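# Place the carton upright on the scale's weighing plate

## Task

Set the carton down on the weighing plate of the scale with the same face on top as it had at the start, so that the plate alone supports it and nothing held by the robot keeps it there; then release it and move the tool away.

## Robot and tools

Robot: two arms, left_arm and right_arm, each ending in a suction cup instead of fingers. left_arm sits on the +y side. The names do not tell you which side of a camera image an arm appears on.

Frame: a single scene frame for both arms. Origin on the table surface midway between the arms, +x out over the table, +z up. Positions in metres, orientations as quaternions written w first (qw, qx, qy, qz). The cup point is the centre of the cup's rim; the cup faces along the cup point's own +z axis. About 4 cm behind the rim the tool body and camera widen to roughly 9 cm sideways, so keep clearance. Reported positions can be a little off, especially at long reach.

The 16-number row (used by both execute_actions and move): one flat list covering both arms, left first: left x, y, z, qw, qx, qy, qz, left suction, then right x, y, z, qw, qx, qy, qz, right suction. The pose parts are absolute targets for the cup point in the scene frame, not offsets. Suction is in [-1, 1]: above 0.01 means on, 0.01 or less means off; it keeps its last value, so resend the same value to leave it unchanged (0 is an actual off command). To hold an arm still, resend its full last reported pose; to keep an orientation, repeat one fixed target quaternion rather than copying a drifted reading.

execute_actions: argument actions is a list with zero or one entry. Empty list: just report the state. {"rows": [...], "steps": n}: up to 15 rows, each applied for one control step of 1/30 s, n at most 15 (default 15); the final row repeats if rows are fewer than steps. {"steps": n} alone is a wait of up to 300 steps counted from the previous result, including your reply time. Optional pictures true/false. A target more than 0.6 m from the arm's last reported position along any cup axis is refused and nothing is sent. Each step the command is clipped to 100 mm and 16 degrees from the measured pose, so long moves need several calls; position wins over orientation when both can't be met. Motion lags commands by about 0.17 s.

move: target is one 16-number row as above. The cup point travels straight toward it, shorter rotation direction, both arms finishing together, 0.5 to 10 s (cut off at 10 s). speed in m/s, 0.002 to 0.5, default 0.25; rotation capped at twice that in rad/s. Optional stop_force in N, 13 to 80, one value shared by both arms: an arm's path stops when its wrist sensor senses that much extra push against the motion for two steps, then it backs off two steps and holds. Use it only for slow approaches to contact with no rotation during the move; omit it when lifting away from something the cup presses on. It can't be used in the first 0.2 s of a scene. The move result adds a move: line giving the ending per arm (done, off_target, moving, held, contact, fault), any limits (paced = clipped target, held = some steps blocked, after which the arm may surge), and each cup point's distance from its target. Even with stop_force, press can briefly exceed it; faster contact hits harder.

wait: seconds from 0 to 10; nothing new is sent, the arms keep heading to their last clipped targets.

zoom_image: camera is cam_left_wrist or cam_right_wrist, region [x0, y0, x1, y1] in pixels of that camera's 504x504 image, top-left origin, at most 504 by 504.

finished_scene: pass the current scene number; it ends and grades the scene irreversibly. Replying with no tool call also ends things.

Result lines: each arm's cup position, quaternion and velocities; suction_measured (near 0 = no seal, 0.83+ = airtight, lower = leaking); part_present turns 1 at 0.50 and back to 0 below 0.45; Wrist force and Wrist torque in the end effector's axes (pressing gives force pointing back into the arm; offsets up to about 5.5 N, noise up to about 3.4 N, saturating near 100 N; "no reading" is harmless); Hand target lines show where the controller is currently driving; HELD marks steps not sent; "pose unreachable" names an arm whose command the clearance check altered; MOTOR HOT appears from 70 °C, and at 85 °C an over-temperature stop brakes the arm for a long time.

Gripping: turn suction on and press the 36 mm rim flat onto a smooth face of the carton, fully inside its edges and away from seams. Under vacuum the cup shortens, so the carton sits up to about 12 mm nearer the tool. To release, rest the carton on the plate first, switch suction off, then retreat at least 15 mm. If the cup seals to the table, switch suction off to free it.

Avoid: pushing past contact with a stiff arm (torque or 150 N force faults stop the arm for 10 s); letting the arms collide; dropping, sliding or slamming the carton; knocking anything off the table; flipping the carton over. Loose objects may occasionally get nudged, so check the final state. Long holds heat motors, so don't idle while carrying.

Each tool is called after ">>>" as a command line: name --argument value for each argument, lists and objects as JSON in quotes; but a table of rows of numbers goes row by row, as --pt "numbers of a row", without its own name.

## Session

>>> execute_actions --actions '[]'

Scene clock: 0.00 s of 6600.00 s.
left_arm: end_effector_position=(+0.5683, +0.6619, +0.1982) suction_measured=0.01 part_present=0 end_effector_quat_wxyz=(-0.001, -0.274, +0.962, +0.001) end_effector_velocity=(+0.001, +0.000, -0.000) end_effector_angular_velocity=(+0.000, -0.001, +0.001) | right_arm: end_effector_position=(+0.5429, -0.5590, +0.2000) suction_measured=0.00 part_present=0 end_effector_quat_wxyz=(+0.001, +0.256, +0.967, +0.001) end_effector_velocity=(+0.000, -0.000, -0.000) end_effector_angular_velocity=(-0.000, +0.000, -0.000)
Joint positions: left_arm=[-0.282 -1.555  2.144 -2.158 -1.57   2.338] | right_arm=[-0.28  -1.557  2.142 -2.159 -1.57  -2.898]
Joint velocities: left_arm=[ 0.001  0.001 -0.001 -0.002  0.    -0.   ] | right_arm=[-0.  0. -0.  0. -0. -0.]
Wrist force (N, on the end effector, along its own x y z axes, offset not removed): no reading
Wrist torque (N m, same axes, about the end effector's origin, offset not removed): no reading
Hand target (left_arm): +0.568, +0.662, +0.198; -0.001, -0.274, +0.962, +0.001
Hand target (right_arm): +0.543, -0.559, +0.200; +0.001, +0.256, +0.967, +0.001

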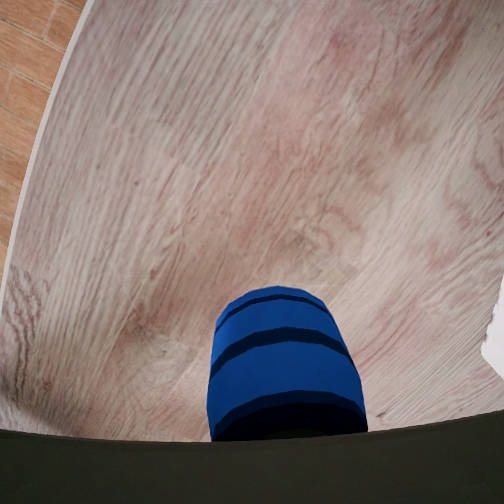

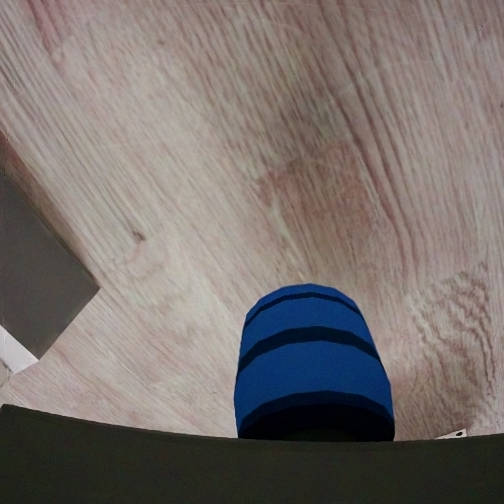

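Raising both arms for a wider view, with the tools aligned to the axes.

>>> move --target '[0.55,0.4,0.6,0,0,1,0,0,0.55,-0.4,0.6,0,0,1,0,0]' --speed 0.4

Scene clock: 5.67 s of 6600.00 s.
left_arm: end_effector_position=(+0.5501, +0.3999, +0.5997) suction_measured=0.01 part_present=0 end_effector_quat_wxyz=(+0.000, -0.000, +1.000, +0.000) end_effector_velocity=(+0.000, -0.001, +0.002) end_effector_angular_velocity=(+0.001, +0.001, -0.002) | right_arm: end_effector_position=(+0.5491, -0.3998, +0.5999) suction_measured=0.00 part_present=0 end_effector_quat_wxyz=(-0.000, +0.000, +1.000, +0.000) end_effector_velocity=(+0.001, +0.001, +0.002) end_effector_angular_velocity=(-0.001, +0.001, +0.002)
Joint positions: left_arm=[-0.679 -1.656  1.505 -1.42  -1.57   2.496] | right_arm=[-0.023 -1.655  1.504 -1.419 -1.57  -3.158]
Joint velocities: left_arm=[-0.001  0.003 -0.006  0.005  0.     0.001] | right_arm=[ 0.001  0.003 -0.006  0.004 -0.001 -0.001]
Wrist force (N, on the end effector, along its own x y z axes, offset not removed): left_arm=[1.4 3.6 0.0] | right_arm=[-3.5 2.2 1.2]
Wrist torque (N m, same axes, about the end effector's origin, offset not removed): left_arm=[0.70 -0.16 0.16] | right_arm=[0.27 0.32 -0.28]
Hand target (left_arm): +0.550, +0.400, +0.600; +0.000, -0.000, +1.000, +0.000
Hand target (right_arm): +0.549, -0.400, +0.600; -0.000, +0.000, +1.000, +0.000
Off the commanded pose (left_arm): 0.000 m, 0 deg.
Off the commanded pose (right_arm): 0.001 m, 0 deg.
After step 90, 0.67 s passed at rest.
move: done

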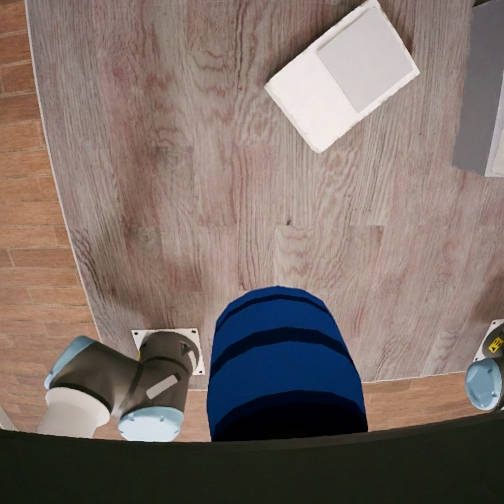

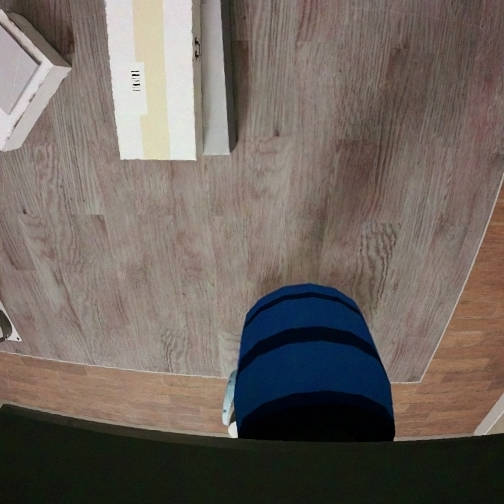

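>>> move --target '[0.75,0.3,0.6,0,0,1,0,0,0.75,-0.15,0.6,0,0,1,0,0]' --speed 0.4

Scene clock: 17.73 s of 6600.00 s.
left_arm: end_effector_position=(+0.7497, +0.2998, +0.5997) suction_measured=0.01 part_present=0 end_effector_quat_wxyz=(+0.000, -0.000, +1.000, -0.000) end_effector_velocity=(+0.002, -0.000, +0.001) end_effector_angular_velocity=(-0.000, -0.000, +0.001) | right_arm: end_effector_position=(+0.7493, -0.1500, +0.6000) suction_measured=0.00 part_present=0 end_effector_quat_wxyz=(-0.000, -0.000, +1.000, +0.000) end_effector_velocity=(+0.002, +0.002, +0.001) end_effector_angular_velocity=(-0.001, +0.002, -0.000)
Joint positions: left_arm=[-0.632 -1.271  1.075 -1.375 -1.571  2.543] | right_arm=[ 0.265 -1.167  0.931 -1.335 -1.57  -2.871]
Joint velocities: left_arm=[ 0.001  0.003 -0.006  0.002  0.    -0.   ] | right_arm=[ 0.001  0.007 -0.012  0.008 -0.001  0.001]
Wrist force (N, on the end effector, along its own x y z axes, offset not removed): left_arm=[-2.8 2.8 4.6] | right_arm=[-2.6 0.5 -0.4]
Wrist torque (N m, same axes, about the end effector's origin, offset not removed): left_arm=[0.52 0.65 0.14] | right_arm=[0.03 0.14 -0.23]
Hand target (left_arm): +0.750, +0.300, +0.600; -0.000, +0.000, +1.000, -0.000
Hand target (right_arm): +0.750, -0.150, +0.600; -0.000, -0.000, +1.000, +0.000
Off the commanded pose (left_arm): 0.000 m, 0 deg.
Off the commanded pose (right_arm): 0.001 m, 0 deg.
After step 90, 7.43 s passed at rest.
move: done

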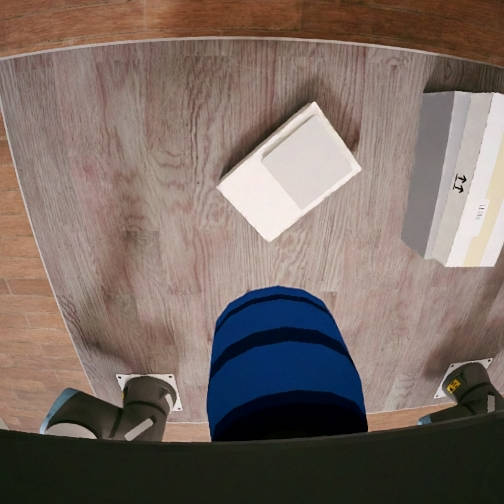

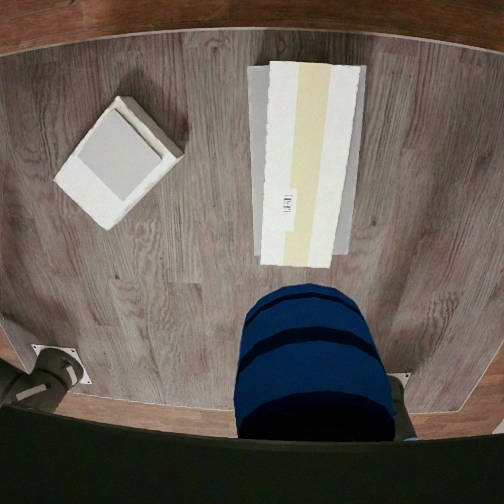

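>>> move --target '[0.3,0.75,0.5,0,0,1,0,0,0.729,-0.22,0.22,0,0,1,0,0]' --speed 0.4

>>> move --target '[0.3,0.75,0.5,0,0,1,0,0,0.729,-0.22,0.12,0,0,1,0,1]' --speed 0.015 --stop_force 15

Scene clock: 45.53 s of 6600.00 s.
left_arm: end_effector_position=(+0.3007, +0.7506, +0.5007) suction_measured=0.01 part_present=0 end_effector_quat_wxyz=(-0.000, -0.000, +1.000, -0.000) end_effector_velocity=(-0.001, +0.002, +0.000) end_effector_angular_velocity=(-0.000, -0.002, -0.001) | right_arm: end_effector_position=(+0.7297, -0.2199, +0.2201) suction_measured=0.00 part_present=0 end_effector_quat_wxyz=(+0.000, +0.000, +1.000, -0.000) end_effector_velocity=(+0.001, +0.000, +0.002) end_effector_angular_velocity=(+0.001, -0.004, -0.000)
Joint positions: left_arm=[-0.219 -2.176  2.011 -1.405 -1.571  2.956] | right_arm=[ 0.194 -1.178  1.629 -2.022 -1.571 -2.941]
Joint velocities: left_arm=[ 0.005 -0.002  0.001 -0.001  0.     0.006] | right_arm=[-0.    -0.002 -0.    -0.003  0.001  0.   ]
Wrist force (N, on the end effector, along its own x y z axes, offset not removed): left_arm=[-2.6 1.3 -0.9] | right_arm=[-2.7 1.4 0.8]
Wrist torque (N m, same axes, about the end effector's origin, offset not removed): left_arm=[0.38 0.51 0.28] | right_arm=[0.18 0.11 -0.33]
Hand target (left_arm): +0.301, +0.751, +0.501; -0.000, -0.000, +1.000, -0.000
Hand target (right_arm): +0.730, -0.220, +0.220; +0.000, +0.000, +1.000, -0.000
Off the commanded pose (left_arm): 0.001 m, 0 deg.
Off the commanded pose (right_arm): 0.001 m, 0 deg.
After step 90, 22.33 s passed at rest.
move: done

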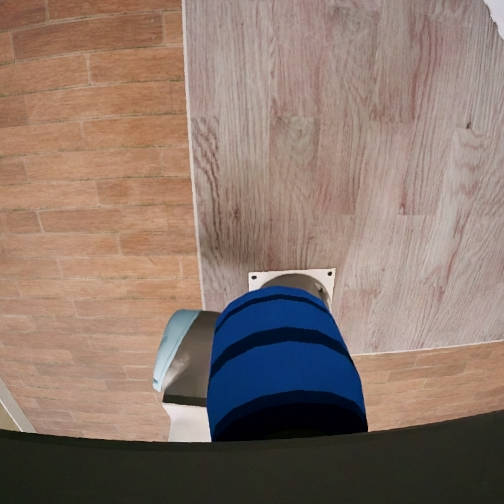

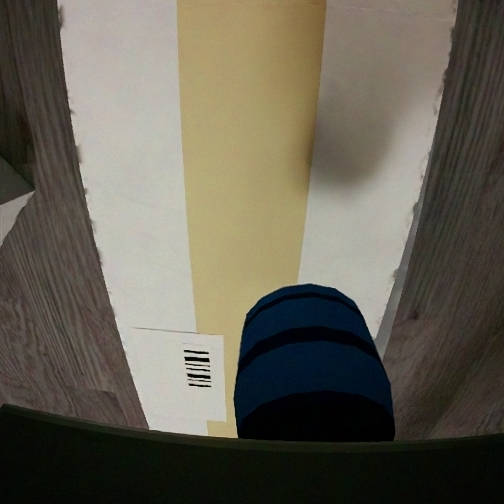

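Scene clock: 49.83 s of 6600.00 s.
left_arm: end_effector_position=(+0.3001, +0.7501, +0.5001) suction_measured=0.01 part_present=0 end_effector_quat_wxyz=(-0.000, -0.000, +1.000, -0.000) end_effector_velocity=(-0.001, -0.000, -0.000) end_effector_angular_velocity=(-0.000, -0.002, +0.001) | right_arm: end_effector_position=(+0.7294, -0.2199, +0.1618) suction_measured=0.86 part_present=1 end_effector_quat_wxyz=(+0.000, +0.000, +1.000, +0.000) end_effector_velocity=(-0.001, -0.001, +0.002) end_effector_angular_velocity=(-0.002, +0.006, +0.000)
Joint positions: left_arm=[-0.222 -2.178  2.013 -1.406 -1.571  2.954] | right_arm=[ 0.194 -1.133  1.678 -2.116 -1.571 -2.941]
Joint velocities: left_arm=[-0.002 -0.003  0.002 -0.     0.    -0.003] | right_arm=[-0.    -0.002 -0.003  0.011 -0.001 -0.   ]
Wrist force (N, on the end effector, along its own x y z axes, offset not removed): left_arm=[-0.4 4.9 -3.8] | right_arm=[6.5 -5.5 -43.0]
Wrist torque (N m, same axes, about the end effector's origin, offset not removed): left_arm=[1.14 0.17 0.14] | right_arm=[-0.09 0.12 -0.29]
Hand target (left_arm): +0.300, +0.750, +0.500; +0.000, +0.000, +1.000, +0.000
Hand target (right_arm): +0.729, -0.220, +0.162; +0.000, +0.000, +1.000, -0.000
Off the commanded pose (left_arm): 0.000 m, 0 deg.
Off the commanded pose (right_arm): 0.042 m, 0 deg.
move: contact (right_arm)

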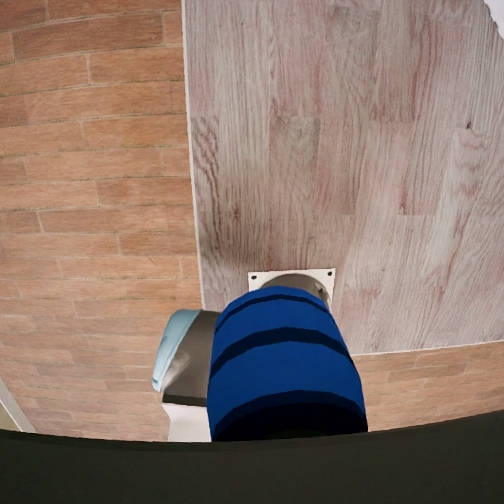

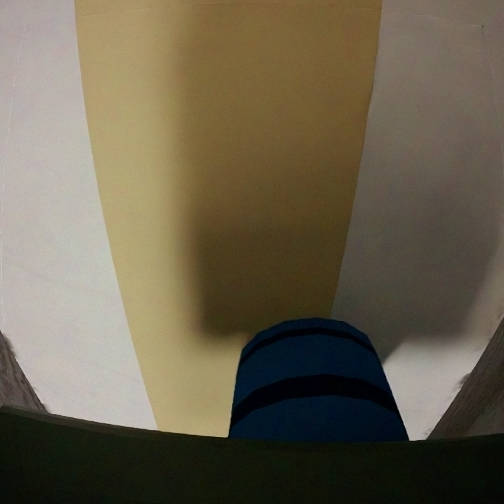

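>>> move --target '[0.3,0.75,0.5,0,0,1,0,0,0.729,-0.22,0.19,0,0,1,0,1]' --speed 0.03

Scene clock: 55.13 s of 6600.00 s.
left_arm: end_effector_position=(+0.3000, +0.7500, +0.5000) suction_measured=0.01 part_present=0 end_effector_quat_wxyz=(+0.000, -0.000, +1.000, +0.000) end_effector_velocity=(-0.000, +0.000, +0.000) end_effector_angular_velocity=(+0.001, -0.000, +0.000) | right_arm: end_effector_position=(+0.7290, -0.2200, +0.1897) suction_measured=0.86 part_present=1 end_effector_quat_wxyz=(+0.000, +0.000, +1.000, +0.000) end_effector_velocity=(-0.000, -0.000, +0.004) end_effector_angular_velocity=(-0.001, -0.001, +0.000)
Joint positions: left_arm=[-0.222 -2.179  2.014 -1.406 -1.571  2.954] | right_arm=[ 0.194 -1.156  1.657 -2.071 -1.571 -2.941]
Joint velocities: left_arm=[ 0.    -0.    -0.     0.     0.001  0.   ] | right_arm=[ 0.    -0.004 -0.002  0.005 -0.001 -0.   ]
Wrist force (N, on the end effector, along its own x y z axes, offset not removed): left_arm=[3.3 -3.0 -0.2] | right_arm=[2.3 1.2 10.1]
Wrist torque (N m, same axes, about the end effector's origin, offset not removed): left_arm=[-0.39 -0.46 0.04] | right_arm=[0.14 -0.31 -0.30]
Hand target (left_arm): +0.300, +0.750, +0.500; +0.000, -0.000, +1.000, +0.000
Hand target (right_arm): +0.729, -0.220, +0.190; +0.000, +0.000, +1.000, +0.000
Off the commanded pose (left_arm): 0.000 m, 0 deg.
Off the commanded pose (right_arm): 0.000 m, 0 deg.
After step 90, 1.00 s passed at rest.
move: done

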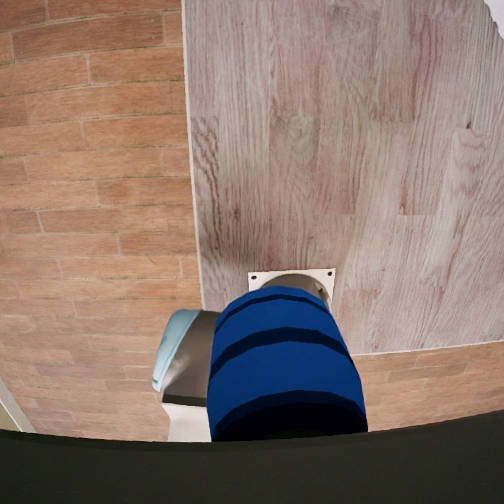

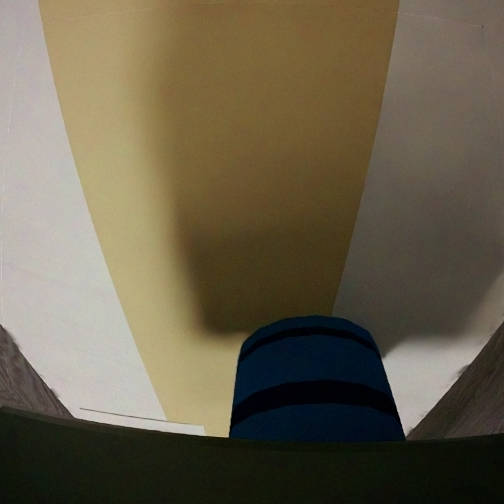

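>>> move --target '[0.3,0.75,0.5,0,0,1,0,0,0.729,-0.22,0.3,0,0,1,0,1]' --speed 0.15

>>> move --target '[0.45,0.68,0.45,0,-0.5,0.866,0,0,0.756,0.17,0.3,0,-0.3665,0.9304,0,1]' --speed 0.15

Scene clock: 65.60 s of 6600.00 s.
left_arm: end_effector_position=(+0.3000, +0.7500, +0.5000) suction_measured=0.01 part_present=0 end_effector_quat_wxyz=(+0.000, -0.000, +1.000, +0.000) end_effector_velocity=(-0.000, +0.000, +0.000) end_effector_angular_velocity=(+0.000, -0.001, +0.000) | right_arm: end_effector_position=(+0.7288, -0.2200, +0.2997) suction_measured=0.00 part_present=0 end_effector_quat_wxyz=(+0.000, +0.000, +1.000, +0.000) end_effector_velocity=(+0.000, +0.000, +0.003) end_effector_angular_velocity=(+0.000, +0.000, -0.000)
Joint positions: left_arm=[-0.222 -2.179  2.014 -1.406 -1.571  2.954] | right_arm=[ 0.194 -1.228  1.55  -1.892 -1.571 -2.941]
Joint velocities: left_arm=[ 0.    -0.001  0.    -0.     0.    -0.   ] | right_arm=[-0.    -0.001 -0.004  0.005  0.     0.   ]
Wrist force (N, on the end effector, along its own x y z axes, offset not removed): left_arm=[0.8 3.0 -2.0] | right_arm=[-4.1 0.2 1.1]
Wrist torque (N m, same axes, about the end effector's origin, offset not removed): left_arm=[0.54 -0.22 0.06] | right_arm=[-0.02 0.31 -0.27]
Hand target (left_arm): +0.300, +0.750, +0.500; +0.000, -0.000, +1.000, +0.000
Hand target (right_arm): +0.729, -0.220, +0.300; +0.000, +0.000, +1.000, +0.000
Off the commanded pose (left_arm): 0.000 m, 0 deg.
Off the commanded pose (right_arm): 0.000 m, 0 deg.
After step 90, 6.17 s passed at rest.
move: done

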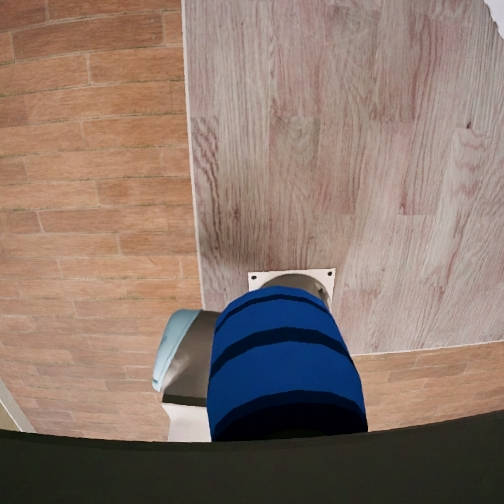

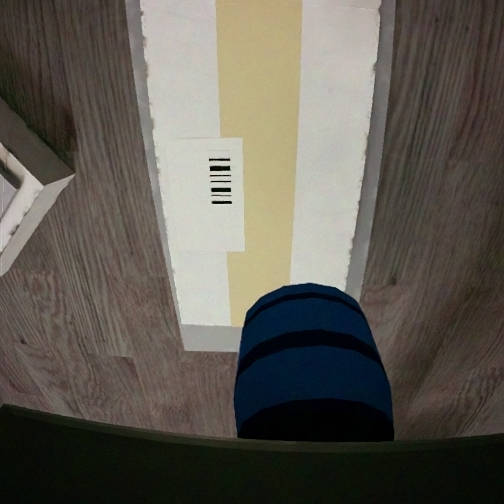

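Scene clock: 69.67 s of 6600.00 s.
left_arm: end_effector_position=(+0.4497, +0.6798, +0.4499) suction_measured=0.01 part_present=0 end_effector_quat_wxyz=(+0.000, -0.500, +0.866, +0.000) end_effector_velocity=(+0.001, -0.000, -0.001) end_effector_angular_velocity=(+0.001, +0.002, +0.006) | right_arm: end_effector_position=(+0.7552, +0.1698, +0.3001) suction_measured=0.00 part_present=0 end_effector_quat_wxyz=(-0.000, -0.366, +0.931, +0.000) end_effector_velocity=(+0.001, +0.003, -0.001) end_effector_angular_velocity=(-0.002, +0.001, +0.005)
Joint positions: left_arm=[-0.306 -1.92   1.971 -1.622 -1.571  1.823] | right_arm=[ 0.554 -0.828  0.924 -1.666 -1.57  -3.332]
Joint velocities: left_arm=[-0.001  0.002  0.    -0.001  0.    -0.007] | right_arm=[ 0.002  0.006 -0.009  0.005 -0.001 -0.003]
Wrist force (N, on the end effector, along its own x y z axes, offset not removed): left_arm=[0.4 0.3 4.0] | right_arm=[-3.8 2.4 0.4]
Wrist torque (N m, same axes, about the end effector's origin, offset not removed): left_arm=[0.01 -0.13 0.18] | right_arm=[0.39 0.27 -0.26]
Hand target (left_arm): +0.450, +0.680, +0.450; +0.000, -0.500, +0.866, +0.000
Hand target (right_arm): +0.755, +0.170, +0.300; -0.000, -0.367, +0.930, +0.000
Off the commanded pose (left_arm): 0.000 m, 0 deg.
Off the commanded pose (right_arm): 0.001 m, 0 deg.
move: done

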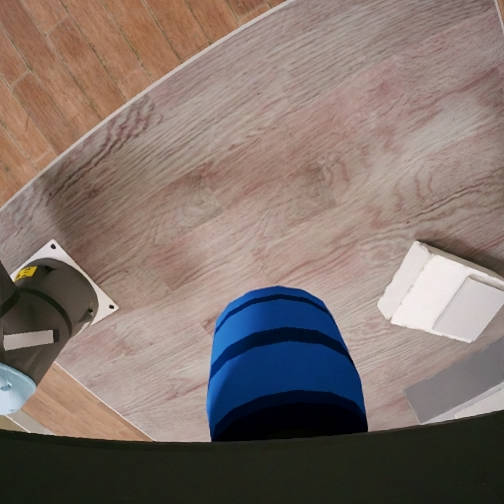

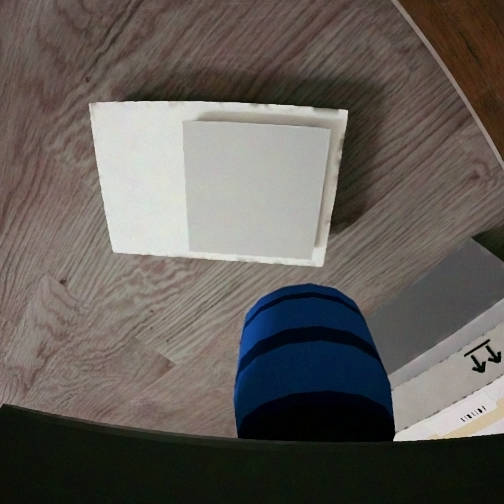

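>>> move --target '[0.3,0.75,0.5,0,0,1,0,0,0.75,-0.2,0.5,0,0,1,0,0]' --speed 0.4

Scene clock: 80.63 s of 6600.00 s.
left_arm: end_effector_position=(+0.3003, +0.7502, +0.5001) suction_measured=0.01 part_present=0 end_effector_quat_wxyz=(-0.000, -0.000, +1.000, +0.000) end_effector_velocity=(-0.000, +0.001, +0.001) end_effector_angular_velocity=(-0.001, +0.000, -0.005) | right_arm: end_effector_position=(+0.7504, -0.1999, +0.4998) suction_measured=0.00 part_present=0 end_effector_quat_wxyz=(+0.000, -0.000, +1.000, -0.000) end_effector_velocity=(+0.000, -0.002, +0.001) end_effector_angular_velocity=(+0.000, -0.000, -0.003)
Joint positions: left_arm=[-0.221 -2.178  2.013 -1.406 -1.571  2.953] | right_arm=[ 0.212 -1.23   1.196 -1.538 -1.571 -2.924]
Joint velocities: left_arm=[ 0.004  0.    -0.001  0.001 -0.001  0.008] | right_arm=[-0.002 -0.001 -0.     0.001  0.     0.001]
Wrist force (N, on the end effector, along its own x y z axes, offset not removed): left_arm=[-1.8 -4.9 1.4] | right_arm=[-3.2 0.0 0.5]
Wrist torque (N m, same axes, about the end effector's origin, offset not removed): left_arm=[-0.64 0.49 0.19] | right_arm=[-0.04 0.26 -0.27]
Hand target (left_arm): +0.300, +0.750, +0.500; -0.000, -0.000, +1.000, -0.000
Hand target (right_arm): +0.750, -0.200, +0.500; +0.000, -0.000, +1.000, -0.000
Off the commanded pose (left_arm): 0.000 m, 0 deg.
Off the commanded pose (right_arm): 0.000 m, 0 deg.
After step 90, 5.87 s passed at rest.
move: done

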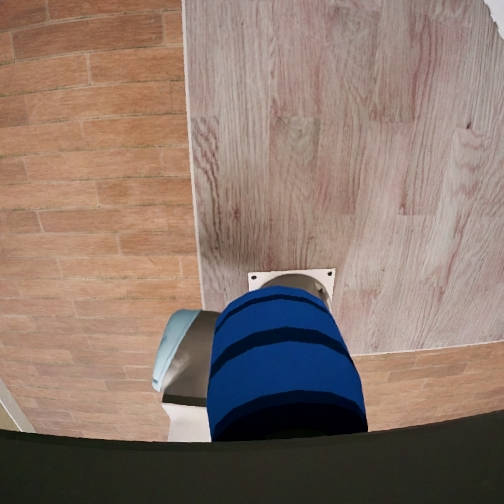

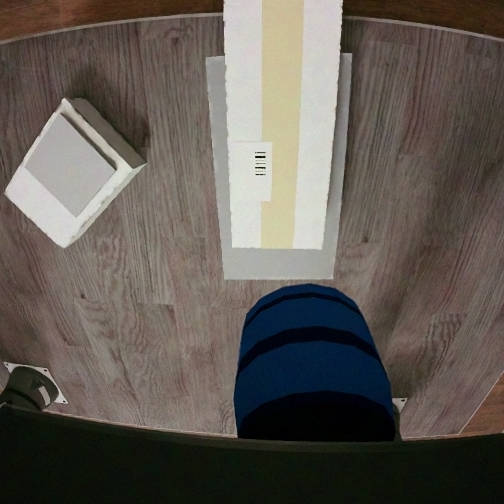

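>>> move --target '[0.3,0.75,0.5,0,0,1,0,0,0.75,-0.207,0.2,0,0,1,0,0]' --speed 0.4

>>> move --target '[0.3,0.75,0.5,0,0,1,0,0,0.75,-0.207,0.12,0,0,1,0,1]' --speed 0.012 --stop_force 15

>>> move --target '[0.3,0.75,0.5,0,0,1,0,0,0.75,-0.207,0.18,0,0,1,0,1]' --speed 0.02

>>> wait --seconds 0.5

Scene clock: 92.73 s of 6600.00 s.
left_arm: end_effector_position=(+0.3000, +0.7500, +0.5000) suction_measured=0.01 part_present=0 end_effector_quat_wxyz=(-0.000, -0.000, +1.000, +0.000) end_effector_velocity=(+0.000, -0.000, -0.000) end_effector_angular_velocity=(-0.001, +0.001, -0.000) | right_arm: end_effector_position=(+0.7504, -0.2069, +0.2003) suction_measured=0.00 part_present=0 end_effector_quat_wxyz=(-0.000, +0.000, +1.000, -0.000) end_effector_velocity=(+0.000, -0.000, -0.003) end_effector_angular_velocity=(-0.001, -0.001, -0.000)
Joint positions: left_arm=[-0.222 -2.179  2.014 -1.406 -1.571  2.954] | right_arm=[ 0.204 -1.128  1.593 -2.036 -1.571 -2.932]
Joint velocities: left_arm=[-0.     0.     0.    -0.    -0.001  0.   ] | right_arm=[-0.     0.003  0.003 -0.006 -0.001  0.   ]
Wrist force (N, on the end effector, along its own x y z axes, offset not removed): left_arm=[1.3 2.0 0.4] | right_arm=[-3.5 1.8 0.4]
Wrist torque (N m, same axes, about the end effector's origin, offset not removed): left_arm=[0.50 -0.35 0.24] | right_arm=[0.27 0.24 -0.19]
Hand target (left_arm): +0.300, +0.750, +0.500; +0.000, -0.000, +1.000, +0.000
Hand target (right_arm): +0.750, -0.207, +0.200; +0.000, +0.000, +1.000, -0.000
Off the commanded pose (left_arm): 0.000 m, 0 deg.
Off the commanded pose (right_arm): 0.000 m, 0 deg.
After step 90, 7.57 s passed at rest.
move: done

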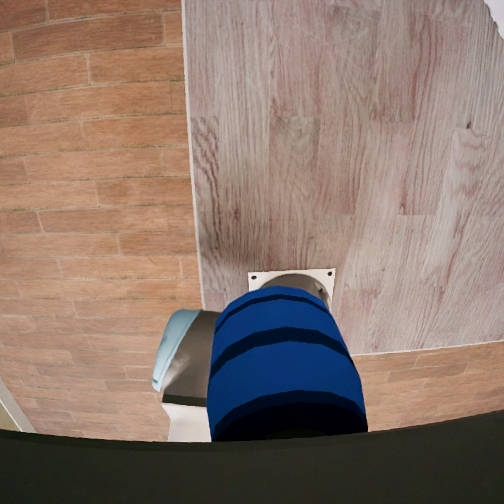

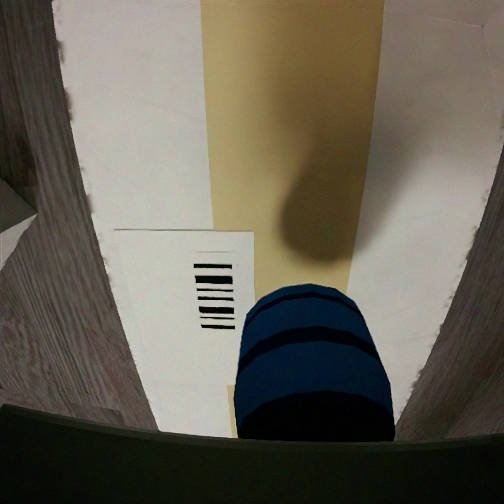

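Scene clock: 96.33 s of 6600.00 s.
left_arm: end_effector_position=(+0.3000, +0.7500, +0.5000) suction_measured=0.01 part_present=0 end_effector_quat_wxyz=(-0.000, -0.000, +1.000, +0.000) end_effector_velocity=(+0.000, -0.000, -0.000) end_effector_angular_velocity=(-0.000, +0.000, -0.001) | right_arm: end_effector_position=(+0.7503, -0.2070, +0.1620) suction_measured=0.86 part_present=1 end_effector_quat_wxyz=(+0.000, +0.000, +1.000, +0.000) end_effector_velocity=(+0.000, +0.000, +0.003) end_effector_angular_velocity=(-0.001, +0.002, +0.001)
Joint positions: left_arm=[-0.222 -2.179  2.014 -1.406 -1.571  2.954] | right_arm=[ 0.204 -1.098  1.624 -2.097 -1.571 -2.932]
Joint velocities: left_arm=[-0.001  0.    -0.    -0.    -0.001  0.001] | right_arm=[ 0.    -0.001 -0.004  0.007 -0.001 -0.   ]
Wrist force (N, on the end effector, along its own x y z axes, offset not removed): left_arm=[-1.4 4.8 -0.9] | right_arm=[8.1 -4.2 -37.4]
Wrist torque (N m, same axes, about the end effector's origin, offset not removed): left_arm=[0.92 0.26 0.00] | right_arm=[-0.03 -0.09 -0.25]
Hand target (left_arm): +0.300, +0.750, +0.500; -0.000, -0.000, +1.000, +0.000
Hand target (right_arm): +0.750, -0.207, +0.162; +0.000, +0.000, +1.000, +0.000
Off the commanded pose (left_arm): 0.000 m, 0 deg.
Off the commanded pose (right_arm): 0.042 m, 0 deg.
move: contact (right_arm)

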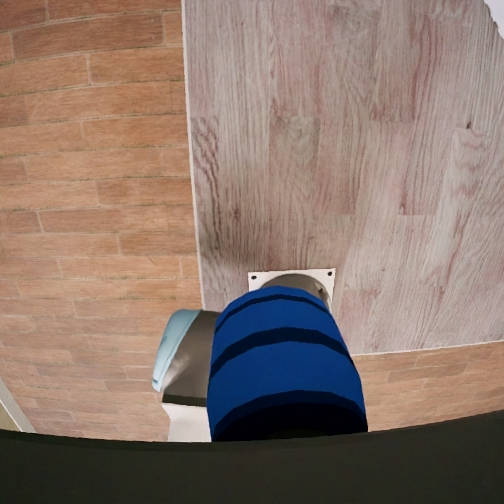

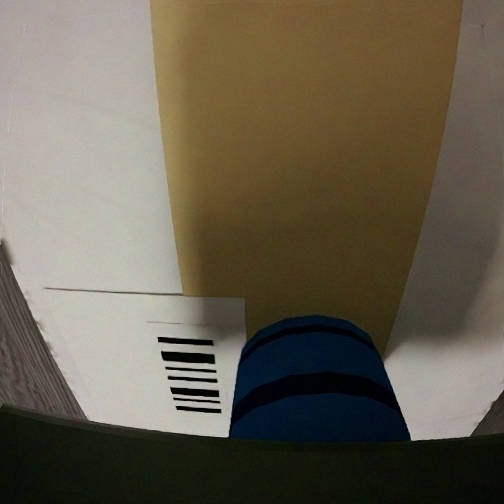

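Scene clock: 97.57 s of 6600.00 s.
left_arm: end_effector_position=(+0.3000, +0.7500, +0.5000) suction_measured=0.01 part_present=0 end_effector_quat_wxyz=(+0.000, +0.000, +1.000, +0.000) end_effector_velocity=(-0.001, -0.000, -0.000) end_effector_angular_velocity=(-0.001, +0.002, +0.000) | right_arm: end_effector_position=(+0.7500, -0.2070, +0.1797) suction_measured=0.86 part_present=1 end_effector_quat_wxyz=(+0.000, +0.000, +1.000, +0.000) end_effector_velocity=(-0.000, -0.000, +0.001) end_effector_angular_velocity=(-0.000, +0.002, -0.000)
Joint positions: left_arm=[-0.222 -2.179  2.014 -1.406 -1.571  2.954] | right_arm=[ 0.204 -1.113  1.611 -2.069 -1.571 -2.932]
Joint velocities: left_arm=[ 0.     0.     0.     0.002 -0.001  0.   ] | right_arm=[-0.    -0.001 -0.002  0.004  0.     0.   ]
Wrist force (N, on the end effector, along its own x y z axes, offset not removed): left_arm=[4.8 2.0 0.4] | right_arm=[-0.7 1.0 13.6]
Wrist torque (N m, same axes, about the end effector's origin, offset not removed): left_arm=[0.52 -0.85 0.14] | right_arm=[0.08 -0.06 -0.29]
Hand target (left_arm): +0.300, +0.750, +0.500; +0.000, -0.000, +1.000, +0.000
Hand target (right_arm): +0.750, -0.207, +0.180; +0.000, +0.000, +1.000, +0.000
Off the commanded pose (left_arm): 0.000 m, 0 deg.
Off the commanded pose (right_arm): 0.000 m, 0 deg.
move: done

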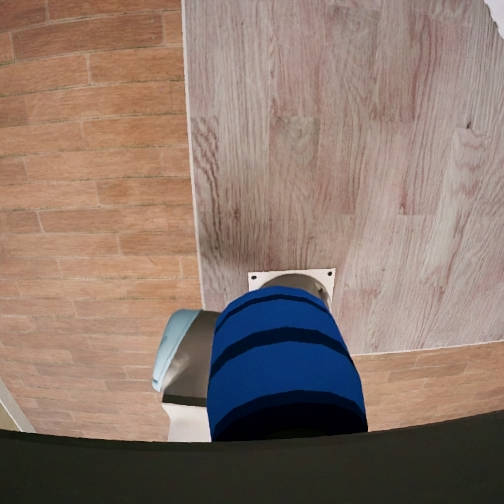

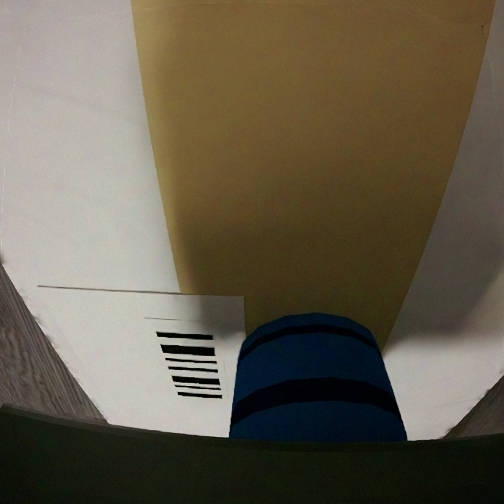

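Scene clock: 98.07 s of 6600.00 s.
left_arm: end_effector_position=(+0.3000, +0.7500, +0.5000) suction_measured=0.01 part_present=0 end_effector_quat_wxyz=(+0.000, +0.000, +1.000, +0.000) end_effector_velocity=(-0.000, +0.001, -0.000) end_effector_angular_velocity=(+0.001, +0.001, +0.000) | right_arm: end_effector_position=(+0.7500, -0.2070, +0.1800) suction_measured=0.86 part_present=1 end_effector_quat_wxyz=(+0.000, +0.000, +1.000, +0.000) end_effector_velocity=(-0.000, +0.000, -0.001) end_effector_angular_velocity=(+0.000, +0.002, -0.000)
Joint positions: left_arm=[-0.222 -2.179  2.014 -1.406 -1.571  2.954] | right_arm=[ 0.204 -1.113  1.61  -2.068 -1.571 -2.932]
Joint velocities: left_arm=[0.    0.    0.    0.001 0.001 0.   ] | right_arm=[-0.     0.001 -0.     0.     0.     0.   ]
Wrist force (N, on the end effector, along its own x y z axes, offset not removed): left_arm=[1.9 0.8 3.1] | right_arm=[-0.6 2.6 13.7]
Wrist torque (N m, same axes, about the end effector's origin, offset not removed): left_arm=[0.25 -0.31 0.12] | right_arm=[0.40 -0.16 -0.27]
Hand target (left_arm): +0.300, +0.750, +0.500; +0.000, -0.000, +1.000, +0.000
Hand target (right_arm): +0.750, -0.207, +0.180; +0.000, +0.000, +1.000, +0.000
Off the commanded pose (left_arm): 0.000 m, 0 deg.
Off the commanded pose (right_arm): 0.000 m, 0 deg.
Steps of this call (steps 1 to 15: nothing new was sent). Readings (end_effector_position | what the end effector reports):
1: left_arm (+0.3000, +0.7500, +0.5000) | right_arm (+0.7500, -0.2070, +0.1798) | left_arm suction_measured=0.01 part_present=0 | right_arm suction_measured=0.86 part_present=1
2: left_arm (+0.3000, +0.7500, +0.5000) | right_arm (+0.7500, -0.2070, +0.1798) | left_arm suction_measured=0.01 part_present=0 | right_arm suction_measured=0.86 part_present=1
4: left_arm (+0.3000, +0.7500, +0.5000) | right_arm (+0.7500, -0.2070, +0.1799) | left_arm suction_measured=0.01 part_present=0 | right_arm suction_measured=0.86 part_present=1
8: left_arm (+0.3000, +0.7500, +0.5000) | right_arm (+0.7500, -0.2070, +0.1800) | left_arm suction_measured=0.01 part_present=0 | right_arm suction_measured=0.86 part_present=1
15: the state above

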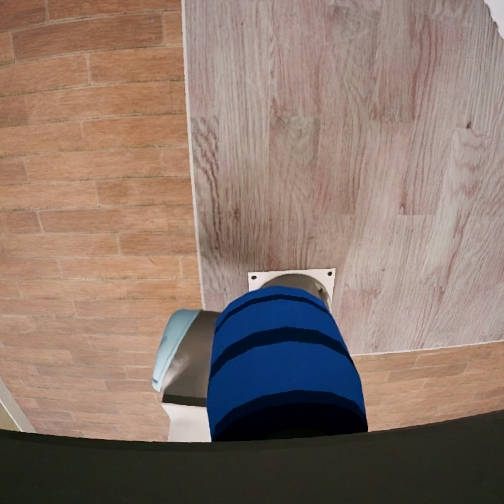

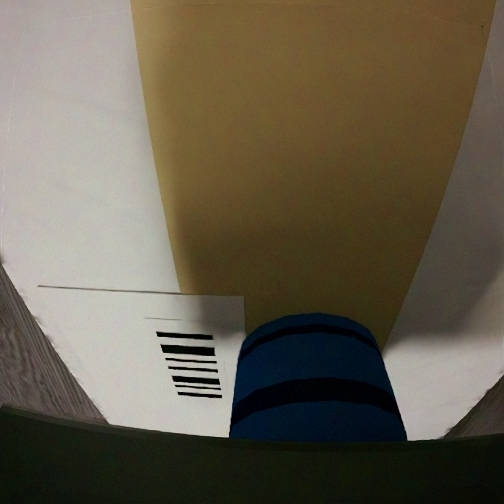

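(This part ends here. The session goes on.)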